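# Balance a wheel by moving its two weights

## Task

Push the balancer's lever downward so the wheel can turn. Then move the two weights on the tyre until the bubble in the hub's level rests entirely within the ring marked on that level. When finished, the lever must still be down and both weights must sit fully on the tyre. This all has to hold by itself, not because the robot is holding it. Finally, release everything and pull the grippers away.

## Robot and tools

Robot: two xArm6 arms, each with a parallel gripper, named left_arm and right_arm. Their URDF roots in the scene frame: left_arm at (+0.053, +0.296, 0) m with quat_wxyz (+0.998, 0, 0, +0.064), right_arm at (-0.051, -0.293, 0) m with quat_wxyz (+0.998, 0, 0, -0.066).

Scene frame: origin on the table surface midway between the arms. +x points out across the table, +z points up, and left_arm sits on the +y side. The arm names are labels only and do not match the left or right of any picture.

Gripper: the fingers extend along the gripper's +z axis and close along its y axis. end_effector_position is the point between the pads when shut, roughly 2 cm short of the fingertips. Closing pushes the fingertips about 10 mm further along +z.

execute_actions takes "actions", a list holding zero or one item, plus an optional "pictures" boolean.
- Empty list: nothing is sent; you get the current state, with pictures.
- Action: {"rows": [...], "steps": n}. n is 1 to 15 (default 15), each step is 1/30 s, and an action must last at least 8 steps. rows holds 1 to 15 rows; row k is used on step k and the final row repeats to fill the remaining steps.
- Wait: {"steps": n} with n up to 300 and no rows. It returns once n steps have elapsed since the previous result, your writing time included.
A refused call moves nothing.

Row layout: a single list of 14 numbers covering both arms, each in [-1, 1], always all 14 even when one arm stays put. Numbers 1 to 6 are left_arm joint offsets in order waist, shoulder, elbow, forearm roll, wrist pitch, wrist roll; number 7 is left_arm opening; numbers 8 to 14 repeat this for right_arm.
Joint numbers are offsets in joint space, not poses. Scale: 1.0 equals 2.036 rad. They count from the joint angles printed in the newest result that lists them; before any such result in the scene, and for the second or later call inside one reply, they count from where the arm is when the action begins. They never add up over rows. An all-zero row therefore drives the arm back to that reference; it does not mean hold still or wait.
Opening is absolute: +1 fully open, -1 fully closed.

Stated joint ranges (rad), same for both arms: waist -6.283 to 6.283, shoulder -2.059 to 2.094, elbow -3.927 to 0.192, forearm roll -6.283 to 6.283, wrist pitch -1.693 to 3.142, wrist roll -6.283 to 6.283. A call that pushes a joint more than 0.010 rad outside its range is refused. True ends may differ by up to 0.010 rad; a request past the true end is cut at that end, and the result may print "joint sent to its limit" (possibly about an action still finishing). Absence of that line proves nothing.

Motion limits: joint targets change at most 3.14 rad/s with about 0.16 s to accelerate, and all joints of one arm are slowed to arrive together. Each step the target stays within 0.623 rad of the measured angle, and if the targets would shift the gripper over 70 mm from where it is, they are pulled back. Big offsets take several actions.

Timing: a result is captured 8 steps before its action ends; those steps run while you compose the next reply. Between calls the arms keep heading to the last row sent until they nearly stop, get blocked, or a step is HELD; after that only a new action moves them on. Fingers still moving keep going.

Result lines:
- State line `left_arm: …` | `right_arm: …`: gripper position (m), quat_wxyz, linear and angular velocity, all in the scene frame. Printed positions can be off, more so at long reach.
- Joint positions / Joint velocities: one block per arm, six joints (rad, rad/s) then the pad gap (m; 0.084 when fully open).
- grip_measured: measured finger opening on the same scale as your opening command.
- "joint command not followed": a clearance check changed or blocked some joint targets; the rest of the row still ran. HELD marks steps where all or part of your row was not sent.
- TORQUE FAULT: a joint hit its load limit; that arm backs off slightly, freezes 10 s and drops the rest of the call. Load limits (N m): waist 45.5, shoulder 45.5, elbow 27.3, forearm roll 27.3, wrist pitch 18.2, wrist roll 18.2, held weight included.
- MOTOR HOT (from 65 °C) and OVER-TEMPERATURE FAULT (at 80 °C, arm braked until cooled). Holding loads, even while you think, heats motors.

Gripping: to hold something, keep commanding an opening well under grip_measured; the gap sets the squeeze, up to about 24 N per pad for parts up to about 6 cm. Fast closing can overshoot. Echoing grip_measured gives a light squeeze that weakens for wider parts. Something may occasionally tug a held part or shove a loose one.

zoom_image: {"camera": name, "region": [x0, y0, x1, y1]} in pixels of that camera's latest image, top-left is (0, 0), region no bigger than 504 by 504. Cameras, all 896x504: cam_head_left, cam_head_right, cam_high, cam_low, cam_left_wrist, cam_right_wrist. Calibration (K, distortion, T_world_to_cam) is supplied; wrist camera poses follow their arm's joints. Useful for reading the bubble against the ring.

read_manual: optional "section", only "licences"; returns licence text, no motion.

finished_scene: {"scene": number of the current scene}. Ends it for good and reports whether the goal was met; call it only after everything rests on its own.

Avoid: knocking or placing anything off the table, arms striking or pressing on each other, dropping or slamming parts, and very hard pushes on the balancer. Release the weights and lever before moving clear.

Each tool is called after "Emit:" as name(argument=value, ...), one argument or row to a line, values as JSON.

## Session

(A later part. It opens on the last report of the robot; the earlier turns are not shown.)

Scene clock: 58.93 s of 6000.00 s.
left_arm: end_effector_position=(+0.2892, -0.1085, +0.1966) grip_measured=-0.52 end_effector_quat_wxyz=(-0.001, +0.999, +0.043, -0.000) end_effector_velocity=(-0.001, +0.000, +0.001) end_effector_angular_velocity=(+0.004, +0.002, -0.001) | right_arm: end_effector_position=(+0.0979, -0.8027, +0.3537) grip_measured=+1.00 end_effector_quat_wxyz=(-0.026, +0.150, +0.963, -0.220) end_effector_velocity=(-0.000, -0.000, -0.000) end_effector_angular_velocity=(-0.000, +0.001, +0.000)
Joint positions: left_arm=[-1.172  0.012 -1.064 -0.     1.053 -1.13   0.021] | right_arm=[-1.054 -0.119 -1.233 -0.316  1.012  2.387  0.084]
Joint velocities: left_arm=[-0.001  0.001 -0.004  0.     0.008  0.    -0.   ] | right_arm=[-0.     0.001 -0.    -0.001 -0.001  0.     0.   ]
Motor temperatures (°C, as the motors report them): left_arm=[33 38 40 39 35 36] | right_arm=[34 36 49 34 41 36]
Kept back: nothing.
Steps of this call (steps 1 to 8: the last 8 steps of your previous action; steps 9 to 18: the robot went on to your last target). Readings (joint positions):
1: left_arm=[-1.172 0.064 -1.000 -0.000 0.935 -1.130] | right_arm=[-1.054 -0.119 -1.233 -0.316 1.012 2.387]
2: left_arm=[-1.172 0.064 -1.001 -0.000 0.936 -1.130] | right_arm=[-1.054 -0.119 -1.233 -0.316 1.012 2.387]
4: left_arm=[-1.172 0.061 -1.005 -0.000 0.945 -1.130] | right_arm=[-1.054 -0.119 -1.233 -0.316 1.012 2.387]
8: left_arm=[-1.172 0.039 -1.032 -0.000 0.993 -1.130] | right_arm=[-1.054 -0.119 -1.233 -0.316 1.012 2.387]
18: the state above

Emit:
execute_actions(
  actions=[
    {"rows":[[0.003,-0.015,0.012,0,0.003,0.03,-0.5,0,0,0,0,0,0,1],[0.007,-0.04,0.033,0,0.007,0.08,-0.5,0,0,0,0,0,0,1],[0.012,-0.065,0.055,0,0.01,0.13,-0.5,0,0,0,0,0,0,1],[0.017,-0.09,0.077,0,0.013,0.19,-0.4,0,0,0,0,0,0,1],[0.022,-0.115,0.1,0,0.015,0.25,-0.3,0,0,0,0,0,0,1],[0.027,-0.14,0.124,0,0.016,0.31,-0.2,0,0,0,0,0,0,1],[0.032,-0.165,0.149,0,0.016,0.37,-0.1,0,0,0,0,0,0,1],[0.036,-0.19,0.175,0,0.015,0.43,0,0,0,0,0,0,0,1],[0.04,-0.213,0.2,0,0.013,0.48,0.1,0,0,0,0,0,0,1],[0.044,-0.233,0.223,0,0.01,0.53,0.2,0,0,0,0,0,0,1],[0.047,-0.249,0.242,0,0.007,0.57,0.25,0,0,0,0,0,0,1],[0.0496,-0.2593,0.2544,0,0.004,0.597,0.25,0,0,0,0,0,0,1]],"steps":15},
  ],
)

Emit:
execute_actions(
  actions=[
    {"steps":70},
  ],
  pictures=true,
)

Scene clock: 59.63 s of 6000.00 s.
left_arm: end_effector_position=(+0.2816, -0.0772, +0.2063) grip_measured=-0.24 end_effector_quat_wxyz=(-0.001, +0.998, -0.065, -0.001) end_effector_velocity=(-0.070, +0.294, +0.089) end_effector_angular_velocity=(-0.048, -0.024, -2.147) | right_arm: end_effector_position=(+0.0979, -0.8027, +0.3537) grip_measured=+1.00 end_effector_quat_wxyz=(-0.026, +0.150, +0.963, -0.220) end_effector_velocity=(+0.001, +0.000, -0.001) end_effector_angular_velocity=(+0.001, -0.001, +0.001)
Joint positions: left_arm=[-1.15  -0.099 -0.968 -0.     1.069 -0.892  0.034] | right_arm=[-1.054 -0.119 -1.233 -0.316  1.012  2.387  0.084]
Joint velocities: left_arm=[ 0.213 -1.103  0.932  0.001  0.117  2.359  0.13 ] | right_arm=[ 0.001  0.     0.001  0.001 -0.001  0.     0.   ]
Motor temperatures (°C, as the motors report them): left_arm=[33 38 40 39 35 36] | right_arm=[34 36 49 34 41 36]
Steps of this call (steps 1 to 14: the robot went on to your last target; steps 15 to 21: the first 7 steps of this action). Readings (joint positions):
15: left_arm=[-1.172 0.012 -1.065 -0.000 1.053 -1.130] | right_arm=[-1.054 -0.119 -1.233 -0.316 1.012 2.387]
16: left_arm=[-1.171 0.010 -1.064 -0.000 1.054 -1.125] | right_arm=[-1.054 -0.119 -1.233 -0.316 1.012 2.387]
18: left_arm=[-1.167 -0.011 -1.044 -0.000 1.058 -1.077] | right_arm=[-1.054 -0.119 -1.233 -0.316 1.012 2.387]
21: the state above

Scene clock: 61.97 s of 6000.00 s.
left_arm: end_effector_position=(+0.2410, +0.0381, +0.1902) grip_measured=+0.24 end_effector_quat_wxyz=(+0.000, +0.871, -0.492, +0.000) end_effector_velocity=(+0.000, -0.000, +0.000) end_effector_angular_velocity=(-0.001, -0.001, -0.000) | right_arm: end_effector_position=(+0.0979, -0.8027, +0.3537) grip_measured=+1.00 end_effector_quat_wxyz=(-0.026, +0.150, +0.963, -0.220) end_effector_velocity=(+0.000, -0.000, +0.001) end_effector_angular_velocity=(-0.002, -0.001, -0.001)
Joint positions: left_arm=[-1.071 -0.515 -0.546 -0.     1.061  0.086  0.054] | right_arm=[-1.054 -0.119 -1.233 -0.316  1.012  2.387  0.084]
Joint velocities: left_arm=[-0.    -0.001 -0.    -0.    -0.     0.    -0.   ] | right_arm=[-0.    -0.001 -0.001  0.001  0.     0.    -0.   ]
Motor temperatures (°C, as the motors report them): left_arm=[33 38 40 39 35 36] | right_arm=[34 36 49 34 41 36]
Kept back: nothing.
Steps of this call (steps 1 to 8: the last 8 steps of your previous action; steps 9 to 45: the robot went on to your last target; steps 46 to 70: nothing new was sent). Readings (joint positions):
1: left_arm=[-1.143 -0.137 -0.935 -0.000 1.073 -0.809] | right_arm=[-1.054 -0.119 -1.233 -0.316 1.012 2.387]
2: left_arm=[-1.135 -0.177 -0.900 0.000 1.076 -0.722] | right_arm=[-1.054 -0.119 -1.233 -0.316 1.012 2.387]
4: left_arm=[-1.120 -0.256 -0.825 0.000 1.079 -0.547] | right_arm=[-1.054 -0.119 -1.233 -0.316 1.012 2.387]
8: left_arm=[-1.092 -0.404 -0.668 0.000 1.075 -0.205] | right_arm=[-1.054 -0.119 -1.233 -0.316 1.012 2.387]
70: the state above
All arms were judged still, so your last target was given up. Only a new action makes them travel on or press farther. Fingers that are still opening or closing keep moving.
camera_calibration (this result's frames):
cam_left_wrist: T_world_to_cam=[[-0.858182, -0.51334, -0.00230765, 0.259902], [-0.513288, 0.858145, -0.011108, 0.16029], [0.00768249, -0.00834821, -0.999936, 0.318582], [0, 0, 0, 1]] pos_world=[0.302871, -0.00147389, 0.320941]
cam_right_wrist: T_world_to_cam=[[0.290688, 0.851437, -0.436527, 0.843192], [0.948744, -0.315633, 0.0161432, -0.286039], [-0.124037, -0.418845, -0.899546, 0.127567], [0, 0, 0, 1]] pos_world=[0.0420948, -0.754777, 0.487446]

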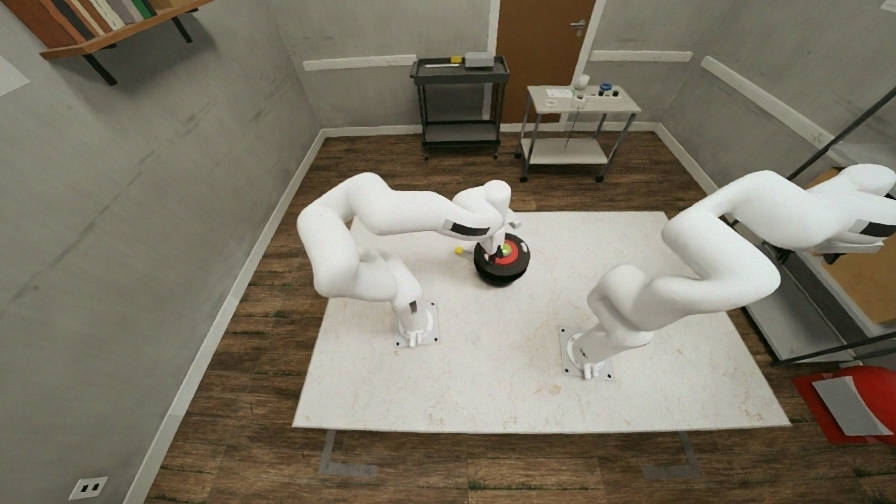

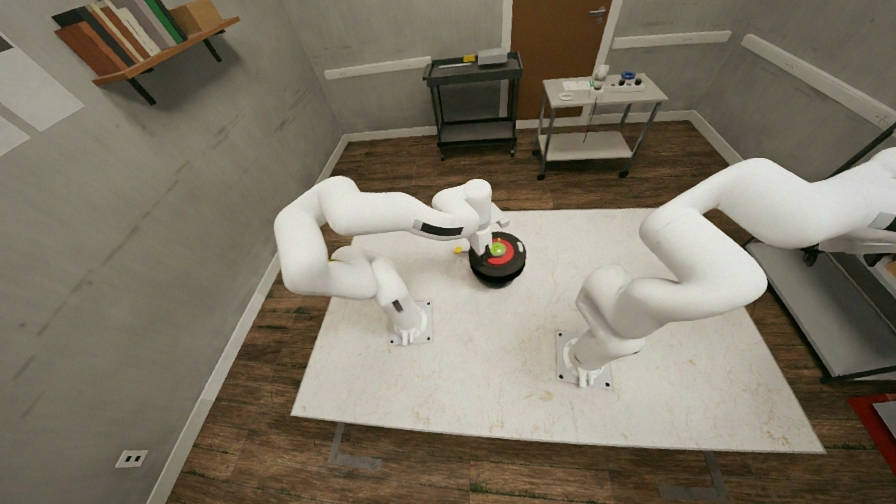

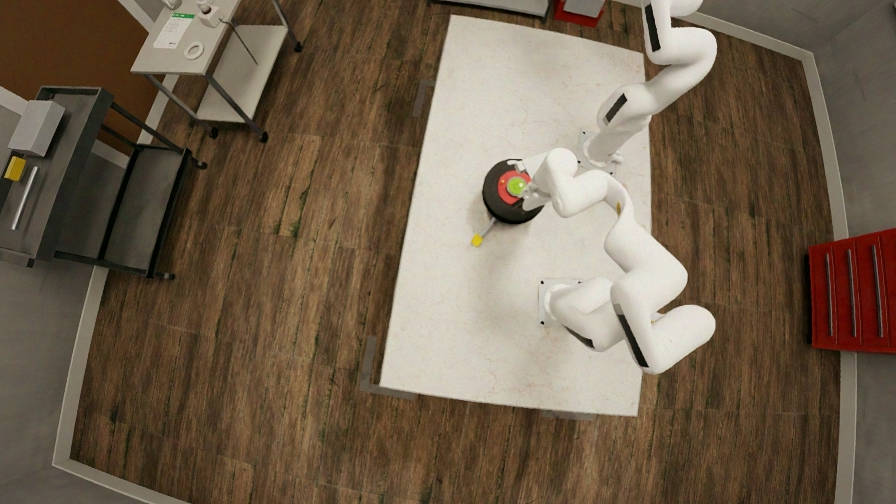

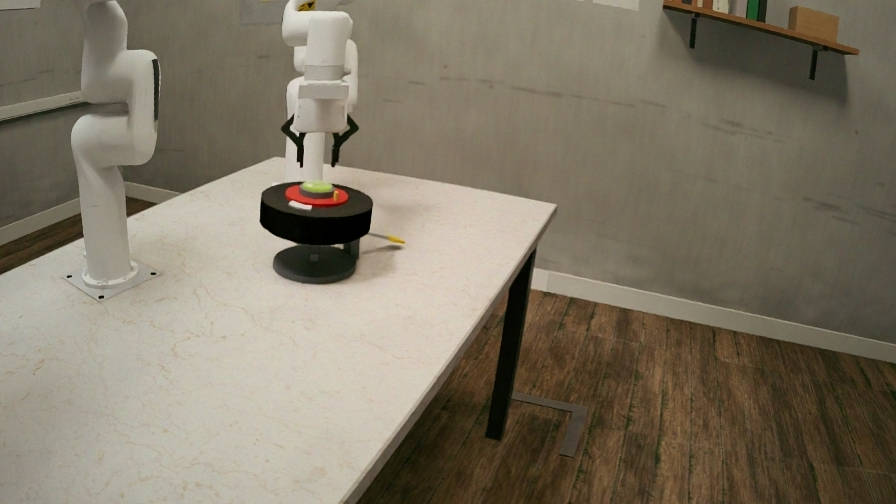

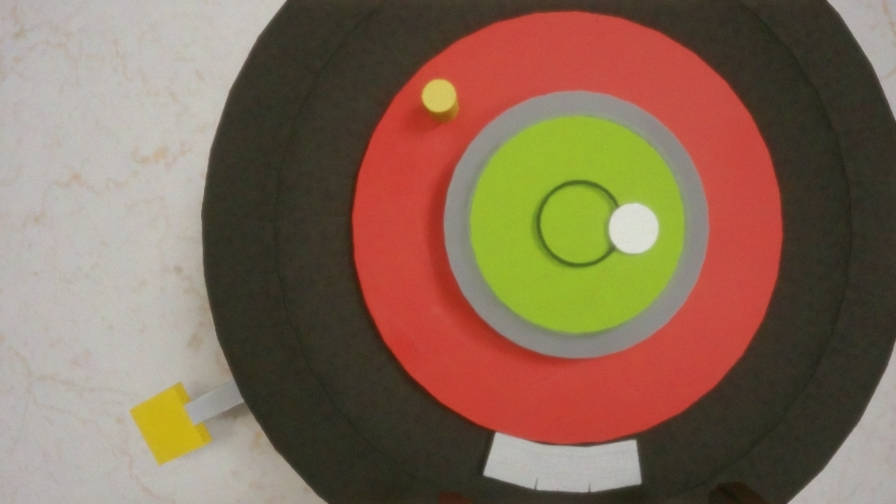

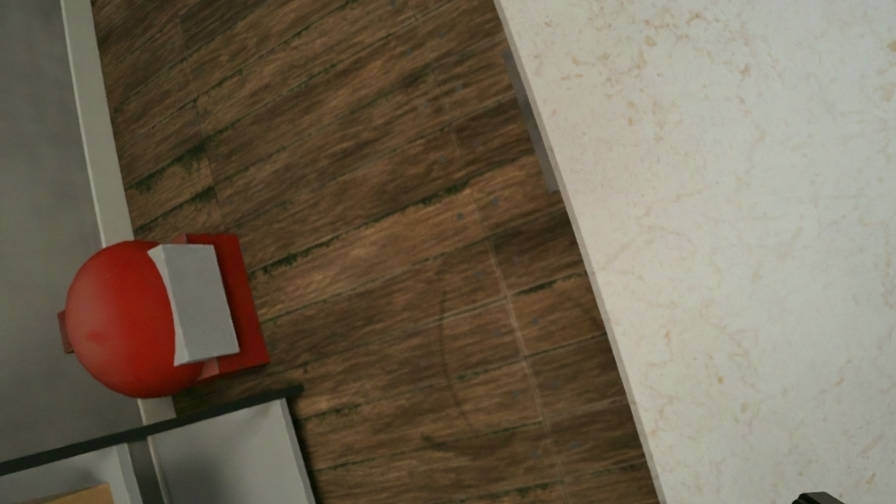

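Emit:
execute_actions(
  actions=[
    {"rows":[[0.0028,0.005,-0.002,0,-0.003,0,0.25,0,0,0,0,0,0,1],[0.0028,0.009,0.001,0,-0.01,0,0.25,0,0,0,0,0,0,1],[0.0028,0.013,0.006,0,-0.019,0,0.25,0,0,0,0,0,0,1],[0.0028,0.017,0.011,0,-0.028,0,0.25,0,0,0,0,0,0,1],[0.0028,0.021,0.016,0,-0.037,0,0.25,0,0,0,0,0,0,1],[0.0028,0.024,0.019,0,-0.043,0,0.25,0,0,0,0,0,0,1],[0.0028,0.026,0.022,0,-0.048,0,0.25,0,0,0,0,0,0,1],[0.0028,0.028,0.024,0,-0.052,0,0.25,0,0,0,0,0,0,1],[0.0028,0.03,0.026,0,-0.056,0,0.25,0,0,0,0,0,0,1],[0.0028,0.0315,0.028,0,-0.0595,0,0.25,0,0,0,0,0,0,1],[0.0028,0.033,0.03,0,-0.063,0,0.25,0,0,0,0,0,0,1],[0.0028,0.0345,0.032,0,-0.0665,0,0.25,0,0,0,0,0,0,1],[0.0028,0.0363,0.0341,0,-0.0704,0,0.25,0,0,0,0,0,0,1]],"steps":15},
  ],
)

Emit:
execute_actions(
  actions=[
    {"steps":16},
  ],
)

Emit:
execute_actions(
  actions=[
    {"rows":[[0,0,0,0,0,0,0.2,0,0,0,0,0,0,1],[0,0,0,0,0,0,0.14,0,0,0,0,0,0,1],[0,0,0,0,0,0,0.08,0,0,0,0,0,0,1],[0,0,0,0,0,0,0.02,0,0,0,0,0,0,1],[0,0,0,0,0,0,-0.04,0,0,0,0,0,0,1],[0,0,0,0,0,0,-0.1,0,0,0,0,0,0,1],[0,0,0,0,0,0,-0.18,0,0,0,0,0,0,1],[0,0,0,0,0,0,-0.26,0,0,0,0,0,0,1],[0,0,0,0,0,0,-0.33,0,0,0,0,0,0,1]],"steps":15},
  ],
)

Emit:
execute_actions(
  actions=[
    {"rows":[[0,-0.001,-0.0013,0,0.0023,0,-0.33,0,0,0,0,0,0,1],[0,-0.002,-0.0026,0,0.0046,0,-0.33,0,0,0,0,0,0,1],[0,-0.003,-0.004,0,0.007,0,-0.33,0,0,0,0,0,0,1],[0,-0.0045,-0.006,0,0.0105,0,-0.33,0,0,0,0,0,0,1],[0,-0.006,-0.008,0,0.014,0,-0.33,0,0,0,0,0,0,1],[0,-0.008,-0.01,0,0.018,0,-0.33,0,0,0,0,0,0,1],[0,-0.01,-0.0125,0,0.023,0,-0.33,0,0,0,0,0,0,1],[0,-0.0125,-0.015,0,0.028,0,-0.33,0,0,0,0,0,0,1],[0,-0.015,-0.018,0,0.034,0,-0.33,0,0,0,0,0,0,1],[0,-0.018,-0.022,0,0.04,0,-0.33,0,0,0,0,0,0,1],[0,-0.021,-0.026,0,0.047,0,-0.33,0,0,0,0,0,0,1],[0,-0.024,-0.029,0,0.053,0,-0.33,0,0,0,0,0,0,1],[0,-0.027,-0.033,0,0.06,0,-0.33,0,0,0,0,0,0,1],[0,-0.029,-0.036,0,0.065,0,-0.33,0,0,0,0,0,0,1],[0,-0.031,-0.038,0,0.069,0,-0.33,0,0,0,0,0,0,1]],"steps":15},
  ],
)

Emit:
execute_actions(
  actions=[
    {"steps":70},
  ],
  pictures=true,
)

Scene clock: 63.80 s of 6000.00 s.
left_arm: end_effector_position=(+0.2444, +0.0363, +0.1763) grip_measured=+0.24 end_effector_quat_wxyz=(+0.000, +0.872, -0.489, +0.001) end_effector_velocity=(-0.003, +0.006, -0.144) end_effector_angular_velocity=(+0.043, +0.031, +0.002) | right_arm: end_effector_position=(+0.0979, -0.8027, +0.3537) grip_measured=+1.00 end_effector_quat_wxyz=(-0.026, +0.150, +0.963, -0.220) end_effector_velocity=(+0.000, -0.000, +0.002) end_effector_angular_velocity=(-0.004, -0.002, +0.001)
Joint positions: left_arm=[-1.065 -0.484 -0.527 -0.     1.01   0.086  0.054] | right_arm=[-1.054 -0.119 -1.233 -0.316  1.012  2.387  0.084]
Joint velocities: left_arm=[ 0.004  0.227  0.255  0.    -0.428  0.001 -0.   ] | right_arm=[ 0.    -0.001 -0.001  0.    -0.002 -0.    -0.   ]
Motor temperatures (°C, as the motors report them): left_arm=[33 38 41 39 35 36] | right_arm=[34 36 49 34 41 36]
Steps of this call (steps 1 to 48: nothing new was sent; steps 49 to 55: the first 7 steps of this action). Readings (joint positions):
49: left_arm=[-1.071 -0.515 -0.546 -0.000 1.061 0.086] | right_arm=[-1.054 -0.119 -1.233 -0.316 1.012 2.387]
50: left_arm=[-1.070 -0.514 -0.547 -0.000 1.060 0.086] | right_arm=[-1.054 -0.119 -1.233 -0.316 1.012 2.387]
52: left_arm=[-1.067 -0.505 -0.546 -0.000 1.048 0.086] | right_arm=[-1.054 -0.119 -1.233 -0.316 1.012 2.387]
55: the state above

Scene clock: 64.33 s of 6000.00 s.
left_arm: end_effector_position=(+0.2443, +0.0367, +0.1496) grip_measured=+0.24 end_effector_quat_wxyz=(+0.000, +0.872, -0.489, +0.001) end_effector_velocity=(+0.001, +0.000, -0.001) end_effector_angular_velocity=(-0.001, -0.001, +0.002) | right_arm: end_effector_position=(+0.0979, -0.8027, +0.3537) grip_measured=+1.00 end_effector_quat_wxyz=(-0.026, +0.150, +0.963, -0.220) end_effector_velocity=(+0.000, +0.001, -0.001) end_effector_angular_velocity=(+0.002, -0.001, -0.000)
Joint positions: left_arm=[-1.065 -0.442 -0.477  0.     0.918  0.086  0.054] | right_arm=[-1.054 -0.119 -1.233 -0.316  1.012  2.387  0.084]
Joint velocities: left_arm=[ 0.002  0.002  0.002 -0.    -0.005 -0.     0.   ] | right_arm=[-0.    -0.001  0.002  0.002 -0.    -0.    -0.   ]
Motor temperatures (°C, as the motors report them): left_arm=[33 38 41 39 35 36] | right_arm=[34 36 49 34 41 36]
Kept back: nothing.
Steps of this call (steps 1 to 8: the last 8 steps of your previous action; steps 9 to 16: the robot went on to your last target). Readings (joint positions):
1: left_arm=[-1.065 -0.477 -0.518 -0.000 0.996 0.086] | right_arm=[-1.054 -0.119 -1.233 -0.316 1.012 2.387]
2: left_arm=[-1.065 -0.471 -0.511 0.000 0.983 0.086] | right_arm=[-1.054 -0.119 -1.233 -0.316 1.012 2.387]
4: left_arm=[-1.065 -0.460 -0.499 0.000 0.962 0.086] | right_arm=[-1.054 -0.119 -1.233 -0.316 1.012 2.387]
8: left_arm=[-1.065 -0.447 -0.483 -0.000 0.930 0.086] | right_arm=[-1.054 -0.119 -1.233 -0.316 1.012 2.387]
16: the state above

Scene clock: 64.57 s of 6000.00 s.
left_arm: end_effector_position=(+0.2436, +0.0368, +0.1501) grip_measured=-0.07 end_effector_quat_wxyz=(+0.000, +0.872, -0.490, -0.000) end_effector_velocity=(-0.003, +0.001, +0.003) end_effector_angular_velocity=(+0.005, +0.005, -0.008) | right_arm: end_effector_position=(+0.0979, -0.8027, +0.3537) grip_measured=+1.00 end_effector_quat_wxyz=(-0.026, +0.150, +0.963, -0.220) end_effector_velocity=(+0.000, +0.000, +0.000) end_effector_angular_velocity=(+0.000, -0.001, -0.001)
Joint positions: left_arm=[-1.066 -0.444 -0.478 -0.001  0.922  0.086  0.041] | right_arm=[-1.054 -0.119 -1.233 -0.316  1.012  2.387  0.084]
Joint velocities: left_arm=[-0.006 -0.011 -0.002 -0.002  0.02   0.003 -0.022] | right_arm=[ 0.     0.    -0.002  0.001  0.001  0.    -0.   ]
Motor temperatures (°C, as the motors report them): left_arm=[33 38 41 39 35 36] | right_arm=[34 36 49 34 41 36]
Steps of this call (steps 1 to 7: the first 7 steps of this action). Readings (joint positions):
1: left_arm=[-1.065 -0.442 -0.477 -0.000 0.918 0.086] | right_arm=[-1.054 -0.119 -1.233 -0.316 1.012 2.387]
2: left_arm=[-1.065 -0.442 -0.477 -0.000 0.918 0.086] | right_arm=[-1.054 -0.119 -1.233 -0.316 1.012 2.387]
4: left_arm=[-1.065 -0.442 -0.478 -0.000 0.919 0.086] | right_arm=[-1.054 -0.119 -1.233 -0.316 1.012 2.387]
7: the state above

Scene clock: 65.07 s of 6000.00 s.
left_arm: end_effector_position=(+0.2444, +0.0371, +0.1545) grip_measured=-0.09 end_effector_quat_wxyz=(-0.000, +0.872, -0.489, -0.000) end_effector_velocity=(+0.010, -0.012, +0.067) end_effector_angular_velocity=(-0.032, -0.022, +0.002) | right_arm: end_effector_position=(+0.0979, -0.8027, +0.3537) grip_measured=+1.00 end_effector_quat_wxyz=(-0.026, +0.150, +0.963, -0.220) end_effector_velocity=(+0.000, -0.000, +0.000) end_effector_angular_velocity=(-0.001, +0.000, +0.001)
Joint positions: left_arm=[-1.064 -0.45  -0.487  0.001  0.938  0.085  0.04 ] | right_arm=[-1.054 -0.119 -1.233 -0.316  1.012  2.387  0.084]
Joint velocities: left_arm=[ 0.002 -0.091 -0.129 -0.001  0.181  0.001 -0.001] | right_arm=[ 0.     0.001 -0.001 -0.    -0.001  0.     0.   ]
Motor temperatures (°C, as the motors report them): left_arm=[33 38 41 39 35 36] | right_arm=[34 36 49 34 41 36]
Steps of this call (steps 1 to 8: the last 8 steps of your previous action; steps 9 to 15: the first 7 steps of this action, its rows measured from where the robot was after step 8). Readings (joint positions):
8: left_arm=[-1.066 -0.443 -0.478 -0.001 0.920 0.086] | right_arm=[-1.054 -0.119 -1.233 -0.316 1.012 2.387]
9: left_arm=[-1.066 -0.443 -0.478 -0.000 0.920 0.086] | right_arm=[-1.054 -0.119 -1.233 -0.316 1.012 2.387]
10: left_arm=[-1.066 -0.443 -0.478 -0.000 0.921 0.086] | right_arm=[-1.054 -0.119 -1.233 -0.316 1.012 2.387]
12: left_arm=[-1.065 -0.445 -0.480 -0.000 0.925 0.086] | right_arm=[-1.054 -0.119 -1.233 -0.316 1.012 2.387]
15: the state above

Scene clock: 67.40 s of 6000.00 s.
left_arm: end_effector_position=(+0.2437, +0.0370, +0.1909) grip_measured=-0.09 end_effector_quat_wxyz=(+0.000, +0.872, -0.490, +0.000) end_effector_velocity=(+0.001, +0.000, -0.000) end_effector_angular_velocity=(+0.000, +0.000, +0.002) | right_arm: end_effector_position=(+0.0979, -0.8027, +0.3537) grip_measured=+1.00 end_effector_quat_wxyz=(-0.026, +0.150, +0.963, -0.220) end_effector_velocity=(+0.000, +0.000, +0.000) end_effector_angular_velocity=(+0.001, -0.001, -0.001)
Joint positions: left_arm=[-1.066 -0.506 -0.555 -0.001  1.061  0.086  0.04 ] | right_arm=[-1.054 -0.119 -1.233 -0.316  1.012  2.387  0.084]
Joint velocities: left_arm=[ 0.003  0.     0.    -0.    -0.     0.    -0.   ] | right_arm=[-0.    -0.    -0.     0.002  0.001  0.    -0.   ]
Motor temperatures (°C, as the motors report them): left_arm=[33 38 41 39 35 36] | right_arm=[34 36 49 34 41 36]
Kept back: nothing.
Steps of this call (steps 1 to 8: the last 8 steps of your previous action; steps 9 to 30: the robot went on to your last target; steps 31 to 70: nothing new was sent). Readings (joint positions):
1: left_arm=[-1.064 -0.453 -0.492 0.001 0.945 0.085] | right_arm=[-1.054 -0.119 -1.233 -0.316 1.012 2.387]
2: left_arm=[-1.064 -0.457 -0.497 0.000 0.953 0.085] | right_arm=[-1.054 -0.119 -1.233 -0.316 1.012 2.387]
4: left_arm=[-1.065 -0.466 -0.508 0.000 0.973 0.085] | right_arm=[-1.054 -0.119 -1.233 -0.316 1.012 2.387]
8: left_arm=[-1.065 -0.489 -0.535 -0.000 1.022 0.086] | right_arm=[-1.054 -0.119 -1.233 -0.316 1.012 2.387]
70: the state above
All arms were judged still, so your last target was given up. Only a new action makes them travel on or press farther. Fingers that are still opening or closing keep moving.
camera_calibration (this result's frames):
cam_left_wrist: T_world_to_cam=[[-0.855684, -0.517495, -0.00180736, 0.261039], [-0.517447, 0.855644, -0.0110926, 0.163744], [0.00728683, -0.00855657, -0.999937, 0.319417], [0, 0, 0, 1]] pos_world=[0.305768, -0.0022867, 0.321685]
cam_right_wrist: T_world_to_cam=[[0.290688, 0.851437, -0.436527, 0.843192], [0.948744, -0.315633, 0.0161432, -0.286038], [-0.124037, -0.418845, -0.899546, 0.127567], [0, 0, 0, 1]] pos_world=[0.0420948, -0.754777, 0.487446]

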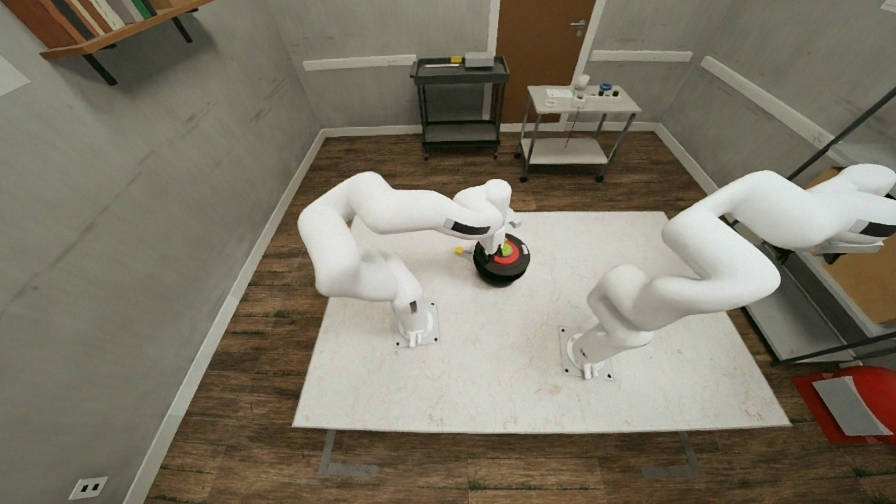

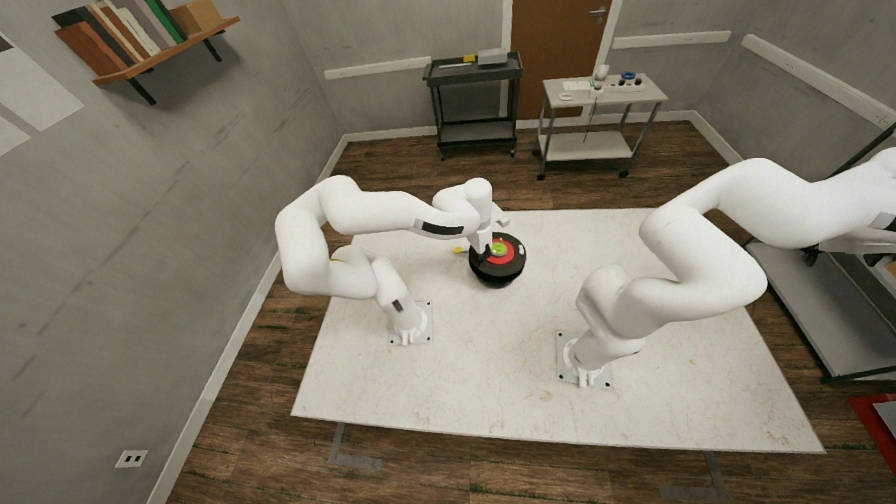

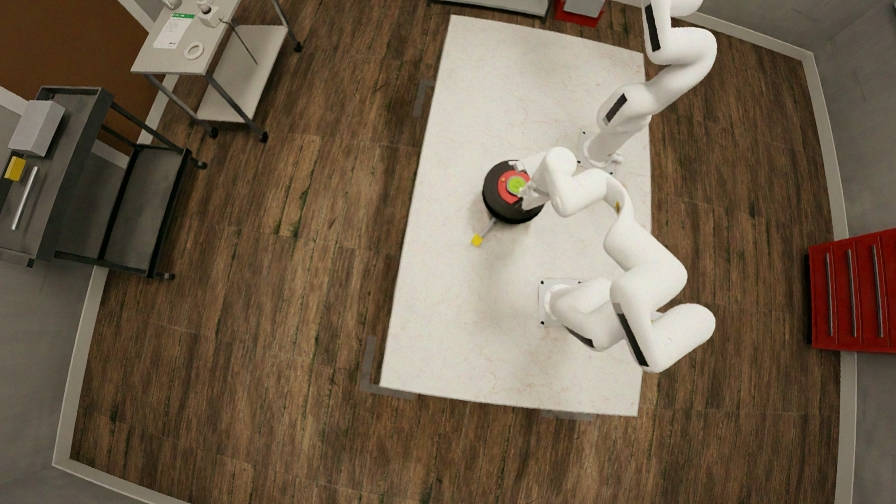

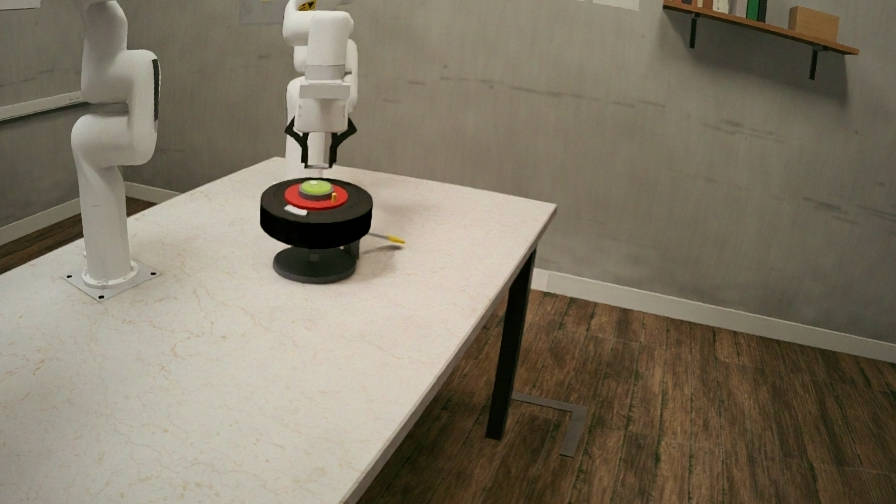

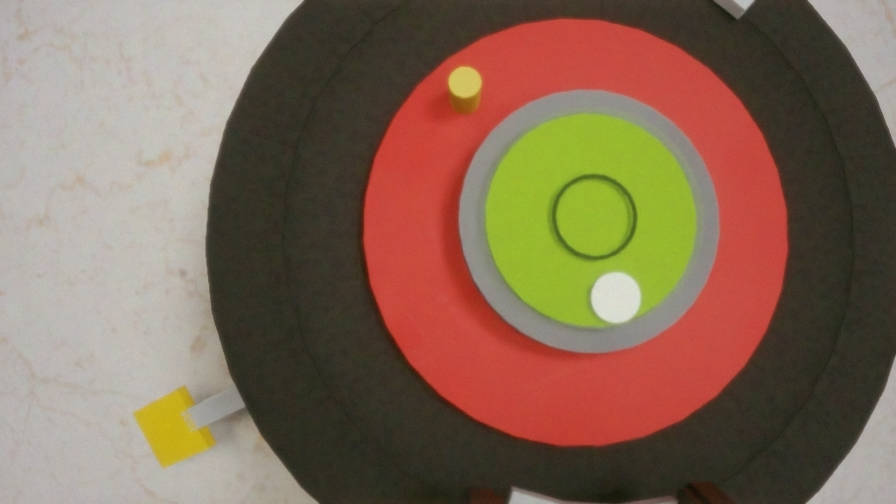

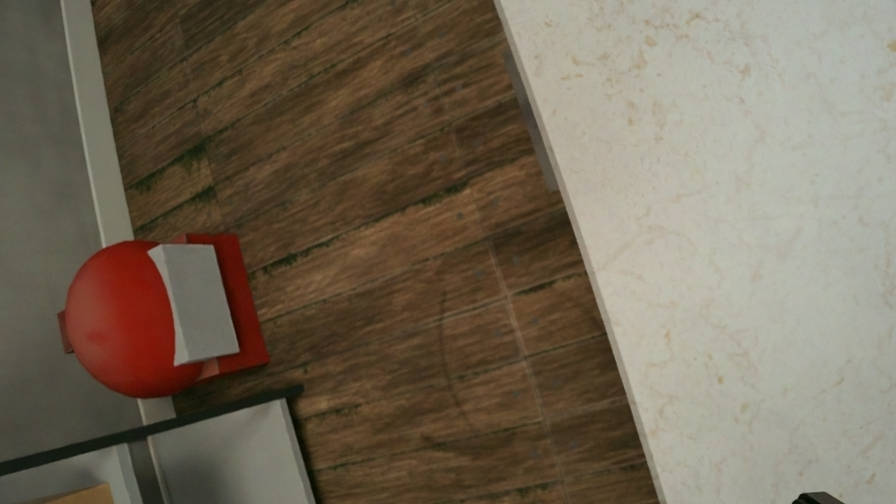

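Emit:
execute_actions(
  actions=[
    {"rows":[[-0.004,-0.001,0.001,0,0,-0.02,-0.33,0,0,0,0,0,0,1],[-0.009,-0.003,0.002,0,0,-0.045,-0.33,0,0,0,0,0,0,1],[-0.015,-0.005,0.004,0,0.001,-0.07,-0.33,0,0,0,0,0,0,1],[-0.021,-0.007,0.006,0,0.001,-0.1,-0.33,0,0,0,0,0,0,1],[-0.027,-0.009,0.008,0,0.002,-0.125,-0.33,0,0,0,0,0,0,1],[-0.031,-0.011,0.009,0,0.002,-0.145,-0.33,0,0,0,0,0,0,1],[-0.034,-0.0118,0.0097,0,0.002,-0.1596,-0.33,0,0,0,0,0,0,1]],"steps":15},
  ],
)

Emit:
execute_actions(
  actions=[
    {"steps":12},
  ],
)

Emit:
execute_actions(
  actions=[
    {"rows":[[0,0.002,0.003,0,-0.005,0,-0.33,0,0,0,0,0,0,1],[0,0.005,0.007,0,-0.012,0,-0.33,0,0,0,0,0,0,1],[0,0.008,0.011,0,-0.019,0,-0.33,0,0,0,0,0,0,1],[0,0.011,0.015,0,-0.026,0,-0.33,0,0,0,0,0,0,1],[0,0.014,0.018,0,-0.032,0,-0.33,0,0,0,0,0,0,1],[0,0.016,0.021,0,-0.037,0,-0.33,0,0,0,0,0,0,1],[0,0.0175,0.023,0,-0.0405,0,-0.33,0,0,0,0,0,0,1],[0,0.019,0.025,0,-0.044,0,-0.33,0,0,0,0,0,0,1],[0,0.0205,0.0265,0,-0.047,0,-0.33,0,0,0,0,0,0,1],[0,0.022,0.028,0,-0.05,0,-0.33,0,0,0,0,0,0,1],[0,0.023,0.0295,0,-0.0525,0,-0.33,0,0,0,0,0,0,1],[0,0.024,0.031,0,-0.055,0,-0.33,0,0,0,0,0,0,1],[0,0.025,0.032,0,-0.057,0,-0.33,0,0,0,0,0,0,1],[0,0.026,0.0335,0,-0.0595,0,-0.33,0,0,0,0,0,0,1],[0,0.0265,0.0342,0,-0.0607,0,-0.33,0,0,0,0,0,0,1]],"steps":15},
  ],
)

Emit:
execute_actions(
  actions=[
    {"steps":18},
  ],
)

Emit:
execute_actions(
  actions=[
    {"rows":[[0,0,0,0,0,0,-0.2,0,0,0,0,0,0,1],[0,0,0,0,0,0,-0.1,0,0,0,0,0,0,1],[0,0,0,0,0,0,-0.02,0,0,0,0,0,0,1],[0,0,0,0,0,0,0.05,0,0,0,0,0,0,1],[0,0,0,0,0,0,0.12,0,0,0,0,0,0,1],[0,0,0,0,0,0,0.18,0,0,0,0,0,0,1],[0,0,0,0,0,0,0.18,0,0,0,0,0,0,1],[0,-0.001,-0.0013,0,0.0023,0,0.18,0,0,0,0,0,0,1],[0,-0.003,-0.004,0,0.007,0,0.18,0,0,0,0,0,0,1],[0,-0.006,-0.008,0,0.014,0,0.18,0,0,0,0,0,0,1],[0,-0.01,-0.013,0,0.023,0,0.18,0,0,0,0,0,0,1],[0,-0.014,-0.018,0,0.032,0,0.18,0,0,0,0,0,0,1],[0,-0.018,-0.023,0,0.041,0,0.18,0,0,0,0,0,0,1],[0,-0.022,-0.029,0,0.051,0,0.18,0,0,0,0,0,0,1],[0,-0.0265,-0.0342,0,0.0607,0,0.18,0,0,0,0,0,0,1]],"steps":15},
  ],
)

Emit:
execute_actions(
  actions=[
    {"steps":110},
  ],
  pictures=true,
)

Scene clock: 69.53 s of 6000.00 s.
left_arm: end_effector_position=(+0.2337, +0.0332, +0.1906) grip_measured=-0.09 end_effector_quat_wxyz=(+0.000, +0.900, -0.436, +0.000) end_effector_velocity=(-0.092, -0.027, -0.007) end_effector_angular_velocity=(+0.010, +0.009, +0.996) | right_arm: end_effector_position=(+0.0979, -0.8027, +0.3537) grip_measured=+1.00 end_effector_quat_wxyz=(-0.026, +0.150, +0.963, -0.220) end_effector_velocity=(-0.000, +0.000, -0.001) end_effector_angular_velocity=(+0.001, +0.001, -0.000)
Joint positions: left_arm=[-1.098 -0.517 -0.546 -0.001  1.063 -0.066  0.04 ] | right_arm=[-1.054 -0.119 -1.233 -0.316  1.012  2.387  0.084]
Joint velocities: left_arm=[-0.287 -0.1    0.089 -0.001  0.024 -1.282  0.   ] | right_arm=[ 0.    -0.001  0.002 -0.001  0.     0.    -0.   ]
Motor temperatures (°C, as the motors report them): left_arm=[33 38 41 39 35 36] | right_arm=[34 36 49 34 41 36]
Steps of this call (steps 1 to 57: nothing new was sent; steps 58 to 64: the first 7 steps of this action). Readings (joint positions):
58: left_arm=[-1.066 -0.506 -0.555 -0.001 1.061 0.086] | right_arm=[-1.054 -0.119 -1.233 -0.316 1.012 2.387]
59: left_arm=[-1.066 -0.506 -0.555 -0.001 1.061 0.081] | right_arm=[-1.054 -0.119 -1.233 -0.316 1.012 2.387]
61: left_arm=[-1.074 -0.509 -0.553 -0.001 1.061 0.044] | right_arm=[-1.054 -0.119 -1.233 -0.316 1.012 2.387]
64: the state above

Scene clock: 69.93 s of 6000.00 s.
left_arm: end_effector_position=(+0.2221, +0.0296, +0.1901) grip_measured=-0.09 end_effector_quat_wxyz=(+0.000, +0.927, -0.375, +0.000) end_effector_velocity=(-0.001, -0.000, -0.000) end_effector_angular_velocity=(-0.000, -0.000, +0.009) | right_arm: end_effector_position=(+0.0979, -0.8027, +0.3537) grip_measured=+1.00 end_effector_quat_wxyz=(-0.026, +0.150, +0.963, -0.220) end_effector_velocity=(-0.000, +0.000, +0.000) end_effector_angular_velocity=(-0.000, +0.001, +0.000)
Joint positions: left_arm=[-1.135 -0.53  -0.535 -0.001  1.065 -0.238  0.04 ] | right_arm=[-1.054 -0.119 -1.233 -0.316  1.012  2.387  0.084]
Joint velocities: left_arm=[-0.002 -0.001  0.001 -0.     0.    -0.01  -0.   ] | right_arm=[-0.    -0.    -0.001 -0.001  0.001 -0.    -0.   ]
Motor temperatures (°C, as the motors report them): left_arm=[33 38 41 39 35 36] | right_arm=[34 36 49 34 41 36]
Kept back: nothing.
Steps of this call (steps 1 to 8: the last 8 steps of your previous action; steps 9 to 12: the robot went on to your last target). Readings (joint positions):
1: left_arm=[-1.107 -0.520 -0.543 -0.001 1.063 -0.110] | right_arm=[-1.054 -0.119 -1.233 -0.316 1.012 2.387]
2: left_arm=[-1.116 -0.524 -0.541 -0.001 1.064 -0.150] | right_arm=[-1.054 -0.119 -1.233 -0.316 1.012 2.387]
4: left_arm=[-1.129 -0.528 -0.537 -0.001 1.065 -0.205] | right_arm=[-1.054 -0.119 -1.233 -0.316 1.012 2.387]
8: left_arm=[-1.134 -0.530 -0.536 -0.001 1.065 -0.234] | right_arm=[-1.054 -0.119 -1.233 -0.316 1.012 2.387]
12: the state above

Scene clock: 70.17 s of 6000.00 s.
left_arm: end_effector_position=(+0.2224, +0.0292, +0.1761) grip_measured=-0.09 end_effector_quat_wxyz=(+0.000, +0.927, -0.375, +0.000) end_effector_velocity=(-0.004, +0.007, -0.113) end_effector_angular_velocity=(+0.033, +0.021, +0.001) | right_arm: end_effector_position=(+0.0979, -0.8027, +0.3537) grip_measured=+1.00 end_effector_quat_wxyz=(-0.026, +0.150, +0.963, -0.220) end_effector_velocity=(-0.000, +0.000, -0.000) end_effector_angular_velocity=(+0.002, +0.000, -0.001)
Joint positions: left_arm=[-1.134 -0.51  -0.508 -0.001  1.017 -0.238  0.04 ] | right_arm=[-1.054 -0.119 -1.233 -0.316  1.012  2.387  0.084]
Joint velocities: left_arm=[ 0.001  0.163  0.215  0.    -0.339  0.    -0.   ] | right_arm=[-0.     0.001 -0.001  0.001  0.002  0.     0.   ]
Motor temperatures (°C, as the motors report them): left_arm=[33 38 41 39 35 36] | right_arm=[34 36 49 34 41 36]
Steps of this call (steps 1 to 7: the first 7 steps of this action). Readings (joint positions):
1: left_arm=[-1.135 -0.530 -0.535 -0.001 1.065 -0.238] | right_arm=[-1.054 -0.119 -1.233 -0.316 1.012 2.387]
2: left_arm=[-1.135 -0.530 -0.535 -0.001 1.063 -0.238] | right_arm=[-1.054 -0.119 -1.233 -0.316 1.012 2.387]
4: left_arm=[-1.134 -0.525 -0.528 -0.001 1.050 -0.238] | right_arm=[-1.054 -0.119 -1.233 -0.316 1.012 2.387]
7: the state above

Scene clock: 70.77 s of 6000.00 s.
left_arm: end_effector_position=(+0.2224, +0.0293, +0.1544) grip_measured=-0.09 end_effector_quat_wxyz=(+0.001, +0.927, -0.375, +0.000) end_effector_velocity=(-0.001, +0.001, -0.001) end_effector_angular_velocity=(+0.002, +0.001, -0.001) | right_arm: end_effector_position=(+0.0979, -0.8027, +0.3537) grip_measured=+1.00 end_effector_quat_wxyz=(-0.026, +0.150, +0.963, -0.220) end_effector_velocity=(+0.000, +0.000, -0.000) end_effector_angular_velocity=(+0.001, +0.001, +0.000)
Joint positions: left_arm=[-1.135 -0.476 -0.466 -0.001  0.941 -0.238  0.04 ] | right_arm=[-1.054 -0.119 -1.233 -0.316  1.012  2.387  0.084]
Joint velocities: left_arm=[-0.     0.     0.003 -0.    -0.001  0.001  0.   ] | right_arm=[ 0.001  0.    -0.    -0.     0.002  0.    -0.   ]
Motor temperatures (°C, as the motors report them): left_arm=[33 38 41 39 35 36] | right_arm=[34 36 49 34 41 36]
Kept back: nothing.
Steps of this call (steps 1 to 8: the last 8 steps of your previous action; steps 9 to 18: the robot went on to your last target). Readings (joint positions):
1: left_arm=[-1.134 -0.504 -0.501 -0.001 1.006 -0.238] | right_arm=[-1.054 -0.119 -1.233 -0.316 1.012 2.387]
2: left_arm=[-1.134 -0.500 -0.495 -0.001 0.997 -0.238] | right_arm=[-1.054 -0.119 -1.233 -0.316 1.012 2.387]
4: left_arm=[-1.134 -0.493 -0.487 -0.001 0.980 -0.238] | right_arm=[-1.054 -0.119 -1.233 -0.316 1.012 2.387]
8: left_arm=[-1.135 -0.482 -0.474 -0.001 0.956 -0.238] | right_arm=[-1.054 -0.119 -1.233 -0.316 1.012 2.387]
18: the state above

Scene clock: 71.00 s of 6000.00 s.
left_arm: end_effector_position=(+0.2224, +0.0293, +0.1545) grip_measured=+0.14 end_effector_quat_wxyz=(+0.001, +0.927, -0.375, +0.000) end_effector_velocity=(-0.000, -0.000, +0.000) end_effector_angular_velocity=(-0.001, -0.000, -0.002) | right_arm: end_effector_position=(+0.0979, -0.8027, +0.3537) grip_measured=+1.00 end_effector_quat_wxyz=(-0.026, +0.150, +0.963, -0.220) end_effector_velocity=(+0.000, +0.000, -0.001) end_effector_angular_velocity=(+0.003, -0.001, -0.001)
Joint positions: left_arm=[-1.135 -0.476 -0.466 -0.001  0.942 -0.238  0.05 ] | right_arm=[-1.054 -0.119 -1.233 -0.316  1.012  2.387  0.084]
Joint velocities: left_arm=[-0.001  0.    -0.     0.    -0.001  0.001  0.039] | right_arm=[-0.     0.001  0.     0.002  0.001 -0.    -0.   ]
Motor temperatures (°C, as the motors report them): left_arm=[33 38 41 39 35 36] | right_arm=[34 36 49 34 41 36]
Steps of this call (steps 1 to 7: the first 7 steps of this action). Readings (joint positions):
1: left_arm=[-1.135 -0.476 -0.466 -0.001 0.941 -0.238] | right_arm=[-1.054 -0.119 -1.233 -0.316 1.012 2.387]
2: left_arm=[-1.135 -0.476 -0.466 -0.001 0.941 -0.238] | right_arm=[-1.054 -0.119 -1.233 -0.316 1.012 2.387]
4: left_arm=[-1.135 -0.476 -0.466 -0.001 0.941 -0.238] | right_arm=[-1.054 -0.119 -1.233 -0.316 1.012 2.387]
7: the state above

Scene clock: 74.67 s of 6000.00 s.
left_arm: end_effector_position=(+0.2222, +0.0295, +0.1904) grip_measured=+0.17 end_effector_quat_wxyz=(+0.001, +0.927, -0.375, +0.000) end_effector_velocity=(-0.000, +0.000, +0.000) end_effector_angular_velocity=(-0.000, -0.000, -0.001) | right_arm: end_effector_position=(+0.0979, -0.8027, +0.3537) grip_measured=+1.00 end_effector_quat_wxyz=(-0.026, +0.150, +0.963, -0.220) end_effector_velocity=(+0.000, +0.000, -0.000) end_effector_angular_velocity=(+0.000, -0.000, +0.001)
Joint positions: left_arm=[-1.135 -0.53  -0.536 -0.001  1.065 -0.238  0.051] | right_arm=[-1.054 -0.119 -1.233 -0.316  1.012  2.387  0.084]
Joint velocities: left_arm=[-0.001 -0.002  0.     0.     0.001  0.    -0.   ] | right_arm=[ 0.001  0.    -0.     0.     0.    -0.    -0.   ]
Motor temperatures (°C, as the motors report them): left_arm=[33 38 41 39 35 36] | right_arm=[34 36 49 34 41 36]
Kept back: nothing.
Steps of this call (steps 1 to 8: the last 8 steps of your previous action; steps 9 to 30: the robot went on to your last target; steps 31 to 90: nothing new was sent; then 0.67 s passed at rest). Readings (joint positions):
1: left_arm=[-1.135 -0.477 -0.466 -0.001 0.942 -0.238] | right_arm=[-1.054 -0.119 -1.233 -0.316 1.012 2.387]
2: left_arm=[-1.135 -0.477 -0.467 -0.001 0.943 -0.238] | right_arm=[-1.054 -0.119 -1.233 -0.316 1.012 2.387]
4: left_arm=[-1.135 -0.480 -0.471 -0.001 0.951 -0.238] | right_arm=[-1.054 -0.119 -1.233 -0.316 1.012 2.387]
8: left_arm=[-1.135 -0.502 -0.499 -0.001 1.001 -0.238] | right_arm=[-1.054 -0.119 -1.233 -0.316 1.012 2.387]
90: the state above
All arms were judged still, so your last target was given up. Only a new action makes them travel on or press farther. Fingers that are still opening or closing keep moving.
camera_calibration (this result's frames):
cam_left_wrist: T_world_to_cam=[[-0.69738, -0.7167, -0.00150107, 0.209447], [-0.71664, 0.697345, -0.0116968, 0.208076], [0.00942988, -0.0070814, -0.99993, 0.318434], [0, 0, 0, 1]] pos_world=[0.292176, 0.00726477, 0.321161]
cam_right_wrist: T_world_to_cam=[[0.290688, 0.851437, -0.436527, 0.843192], [0.948744, -0.315633, 0.0161429, -0.286038], [-0.124037, -0.418845, -0.899546, 0.127567], [0, 0, 0, 1]] pos_world=[0.0420948, -0.754777, 0.487446]

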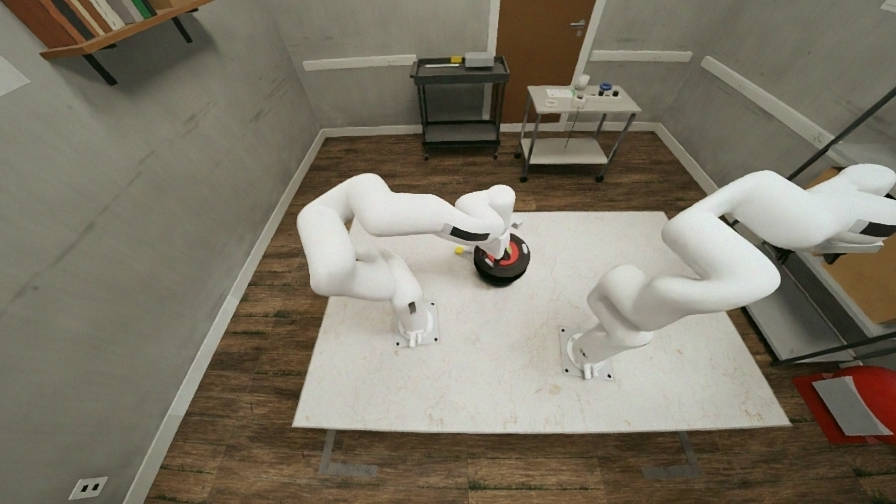

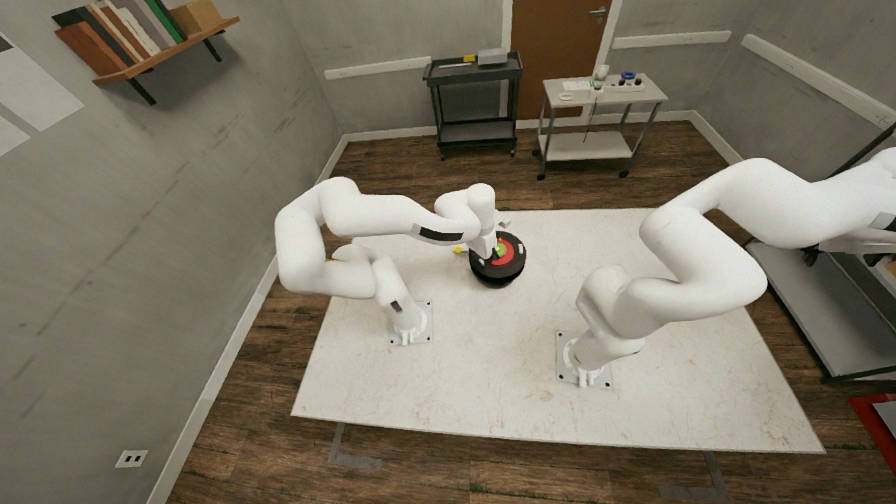

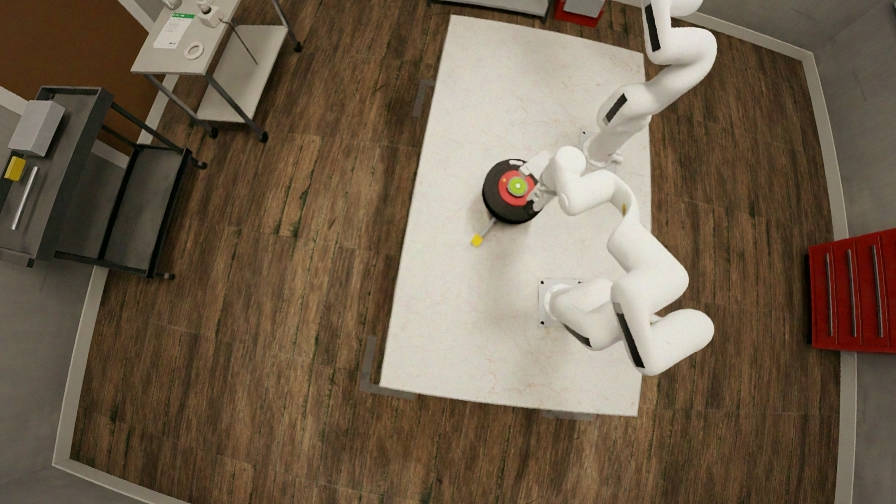

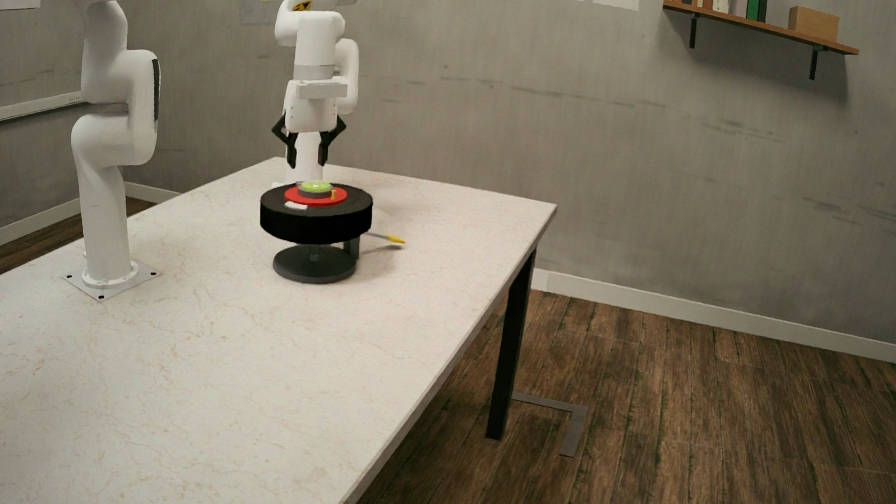

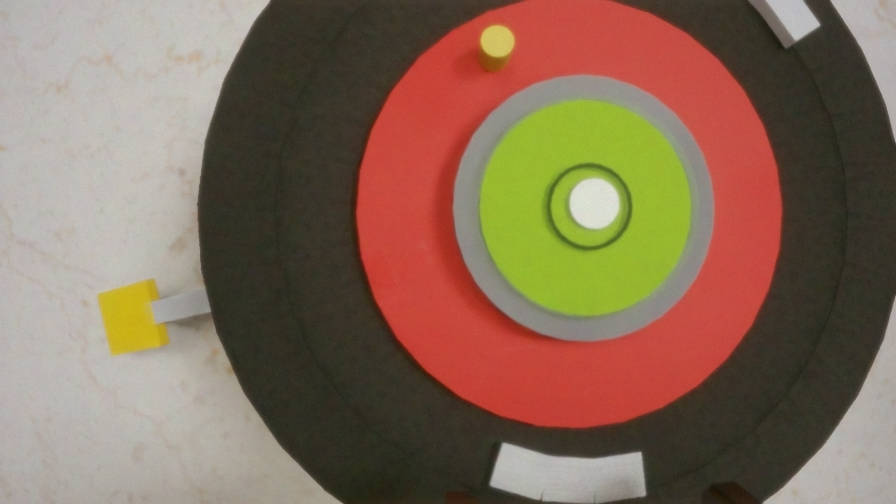

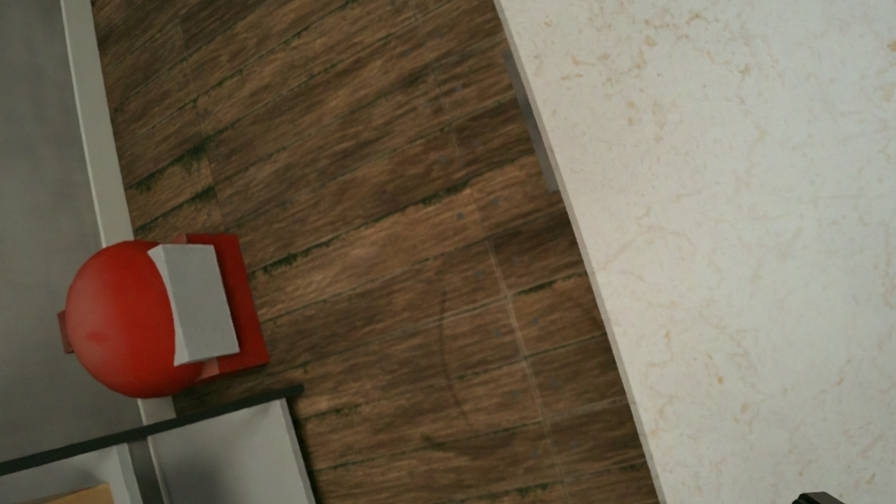

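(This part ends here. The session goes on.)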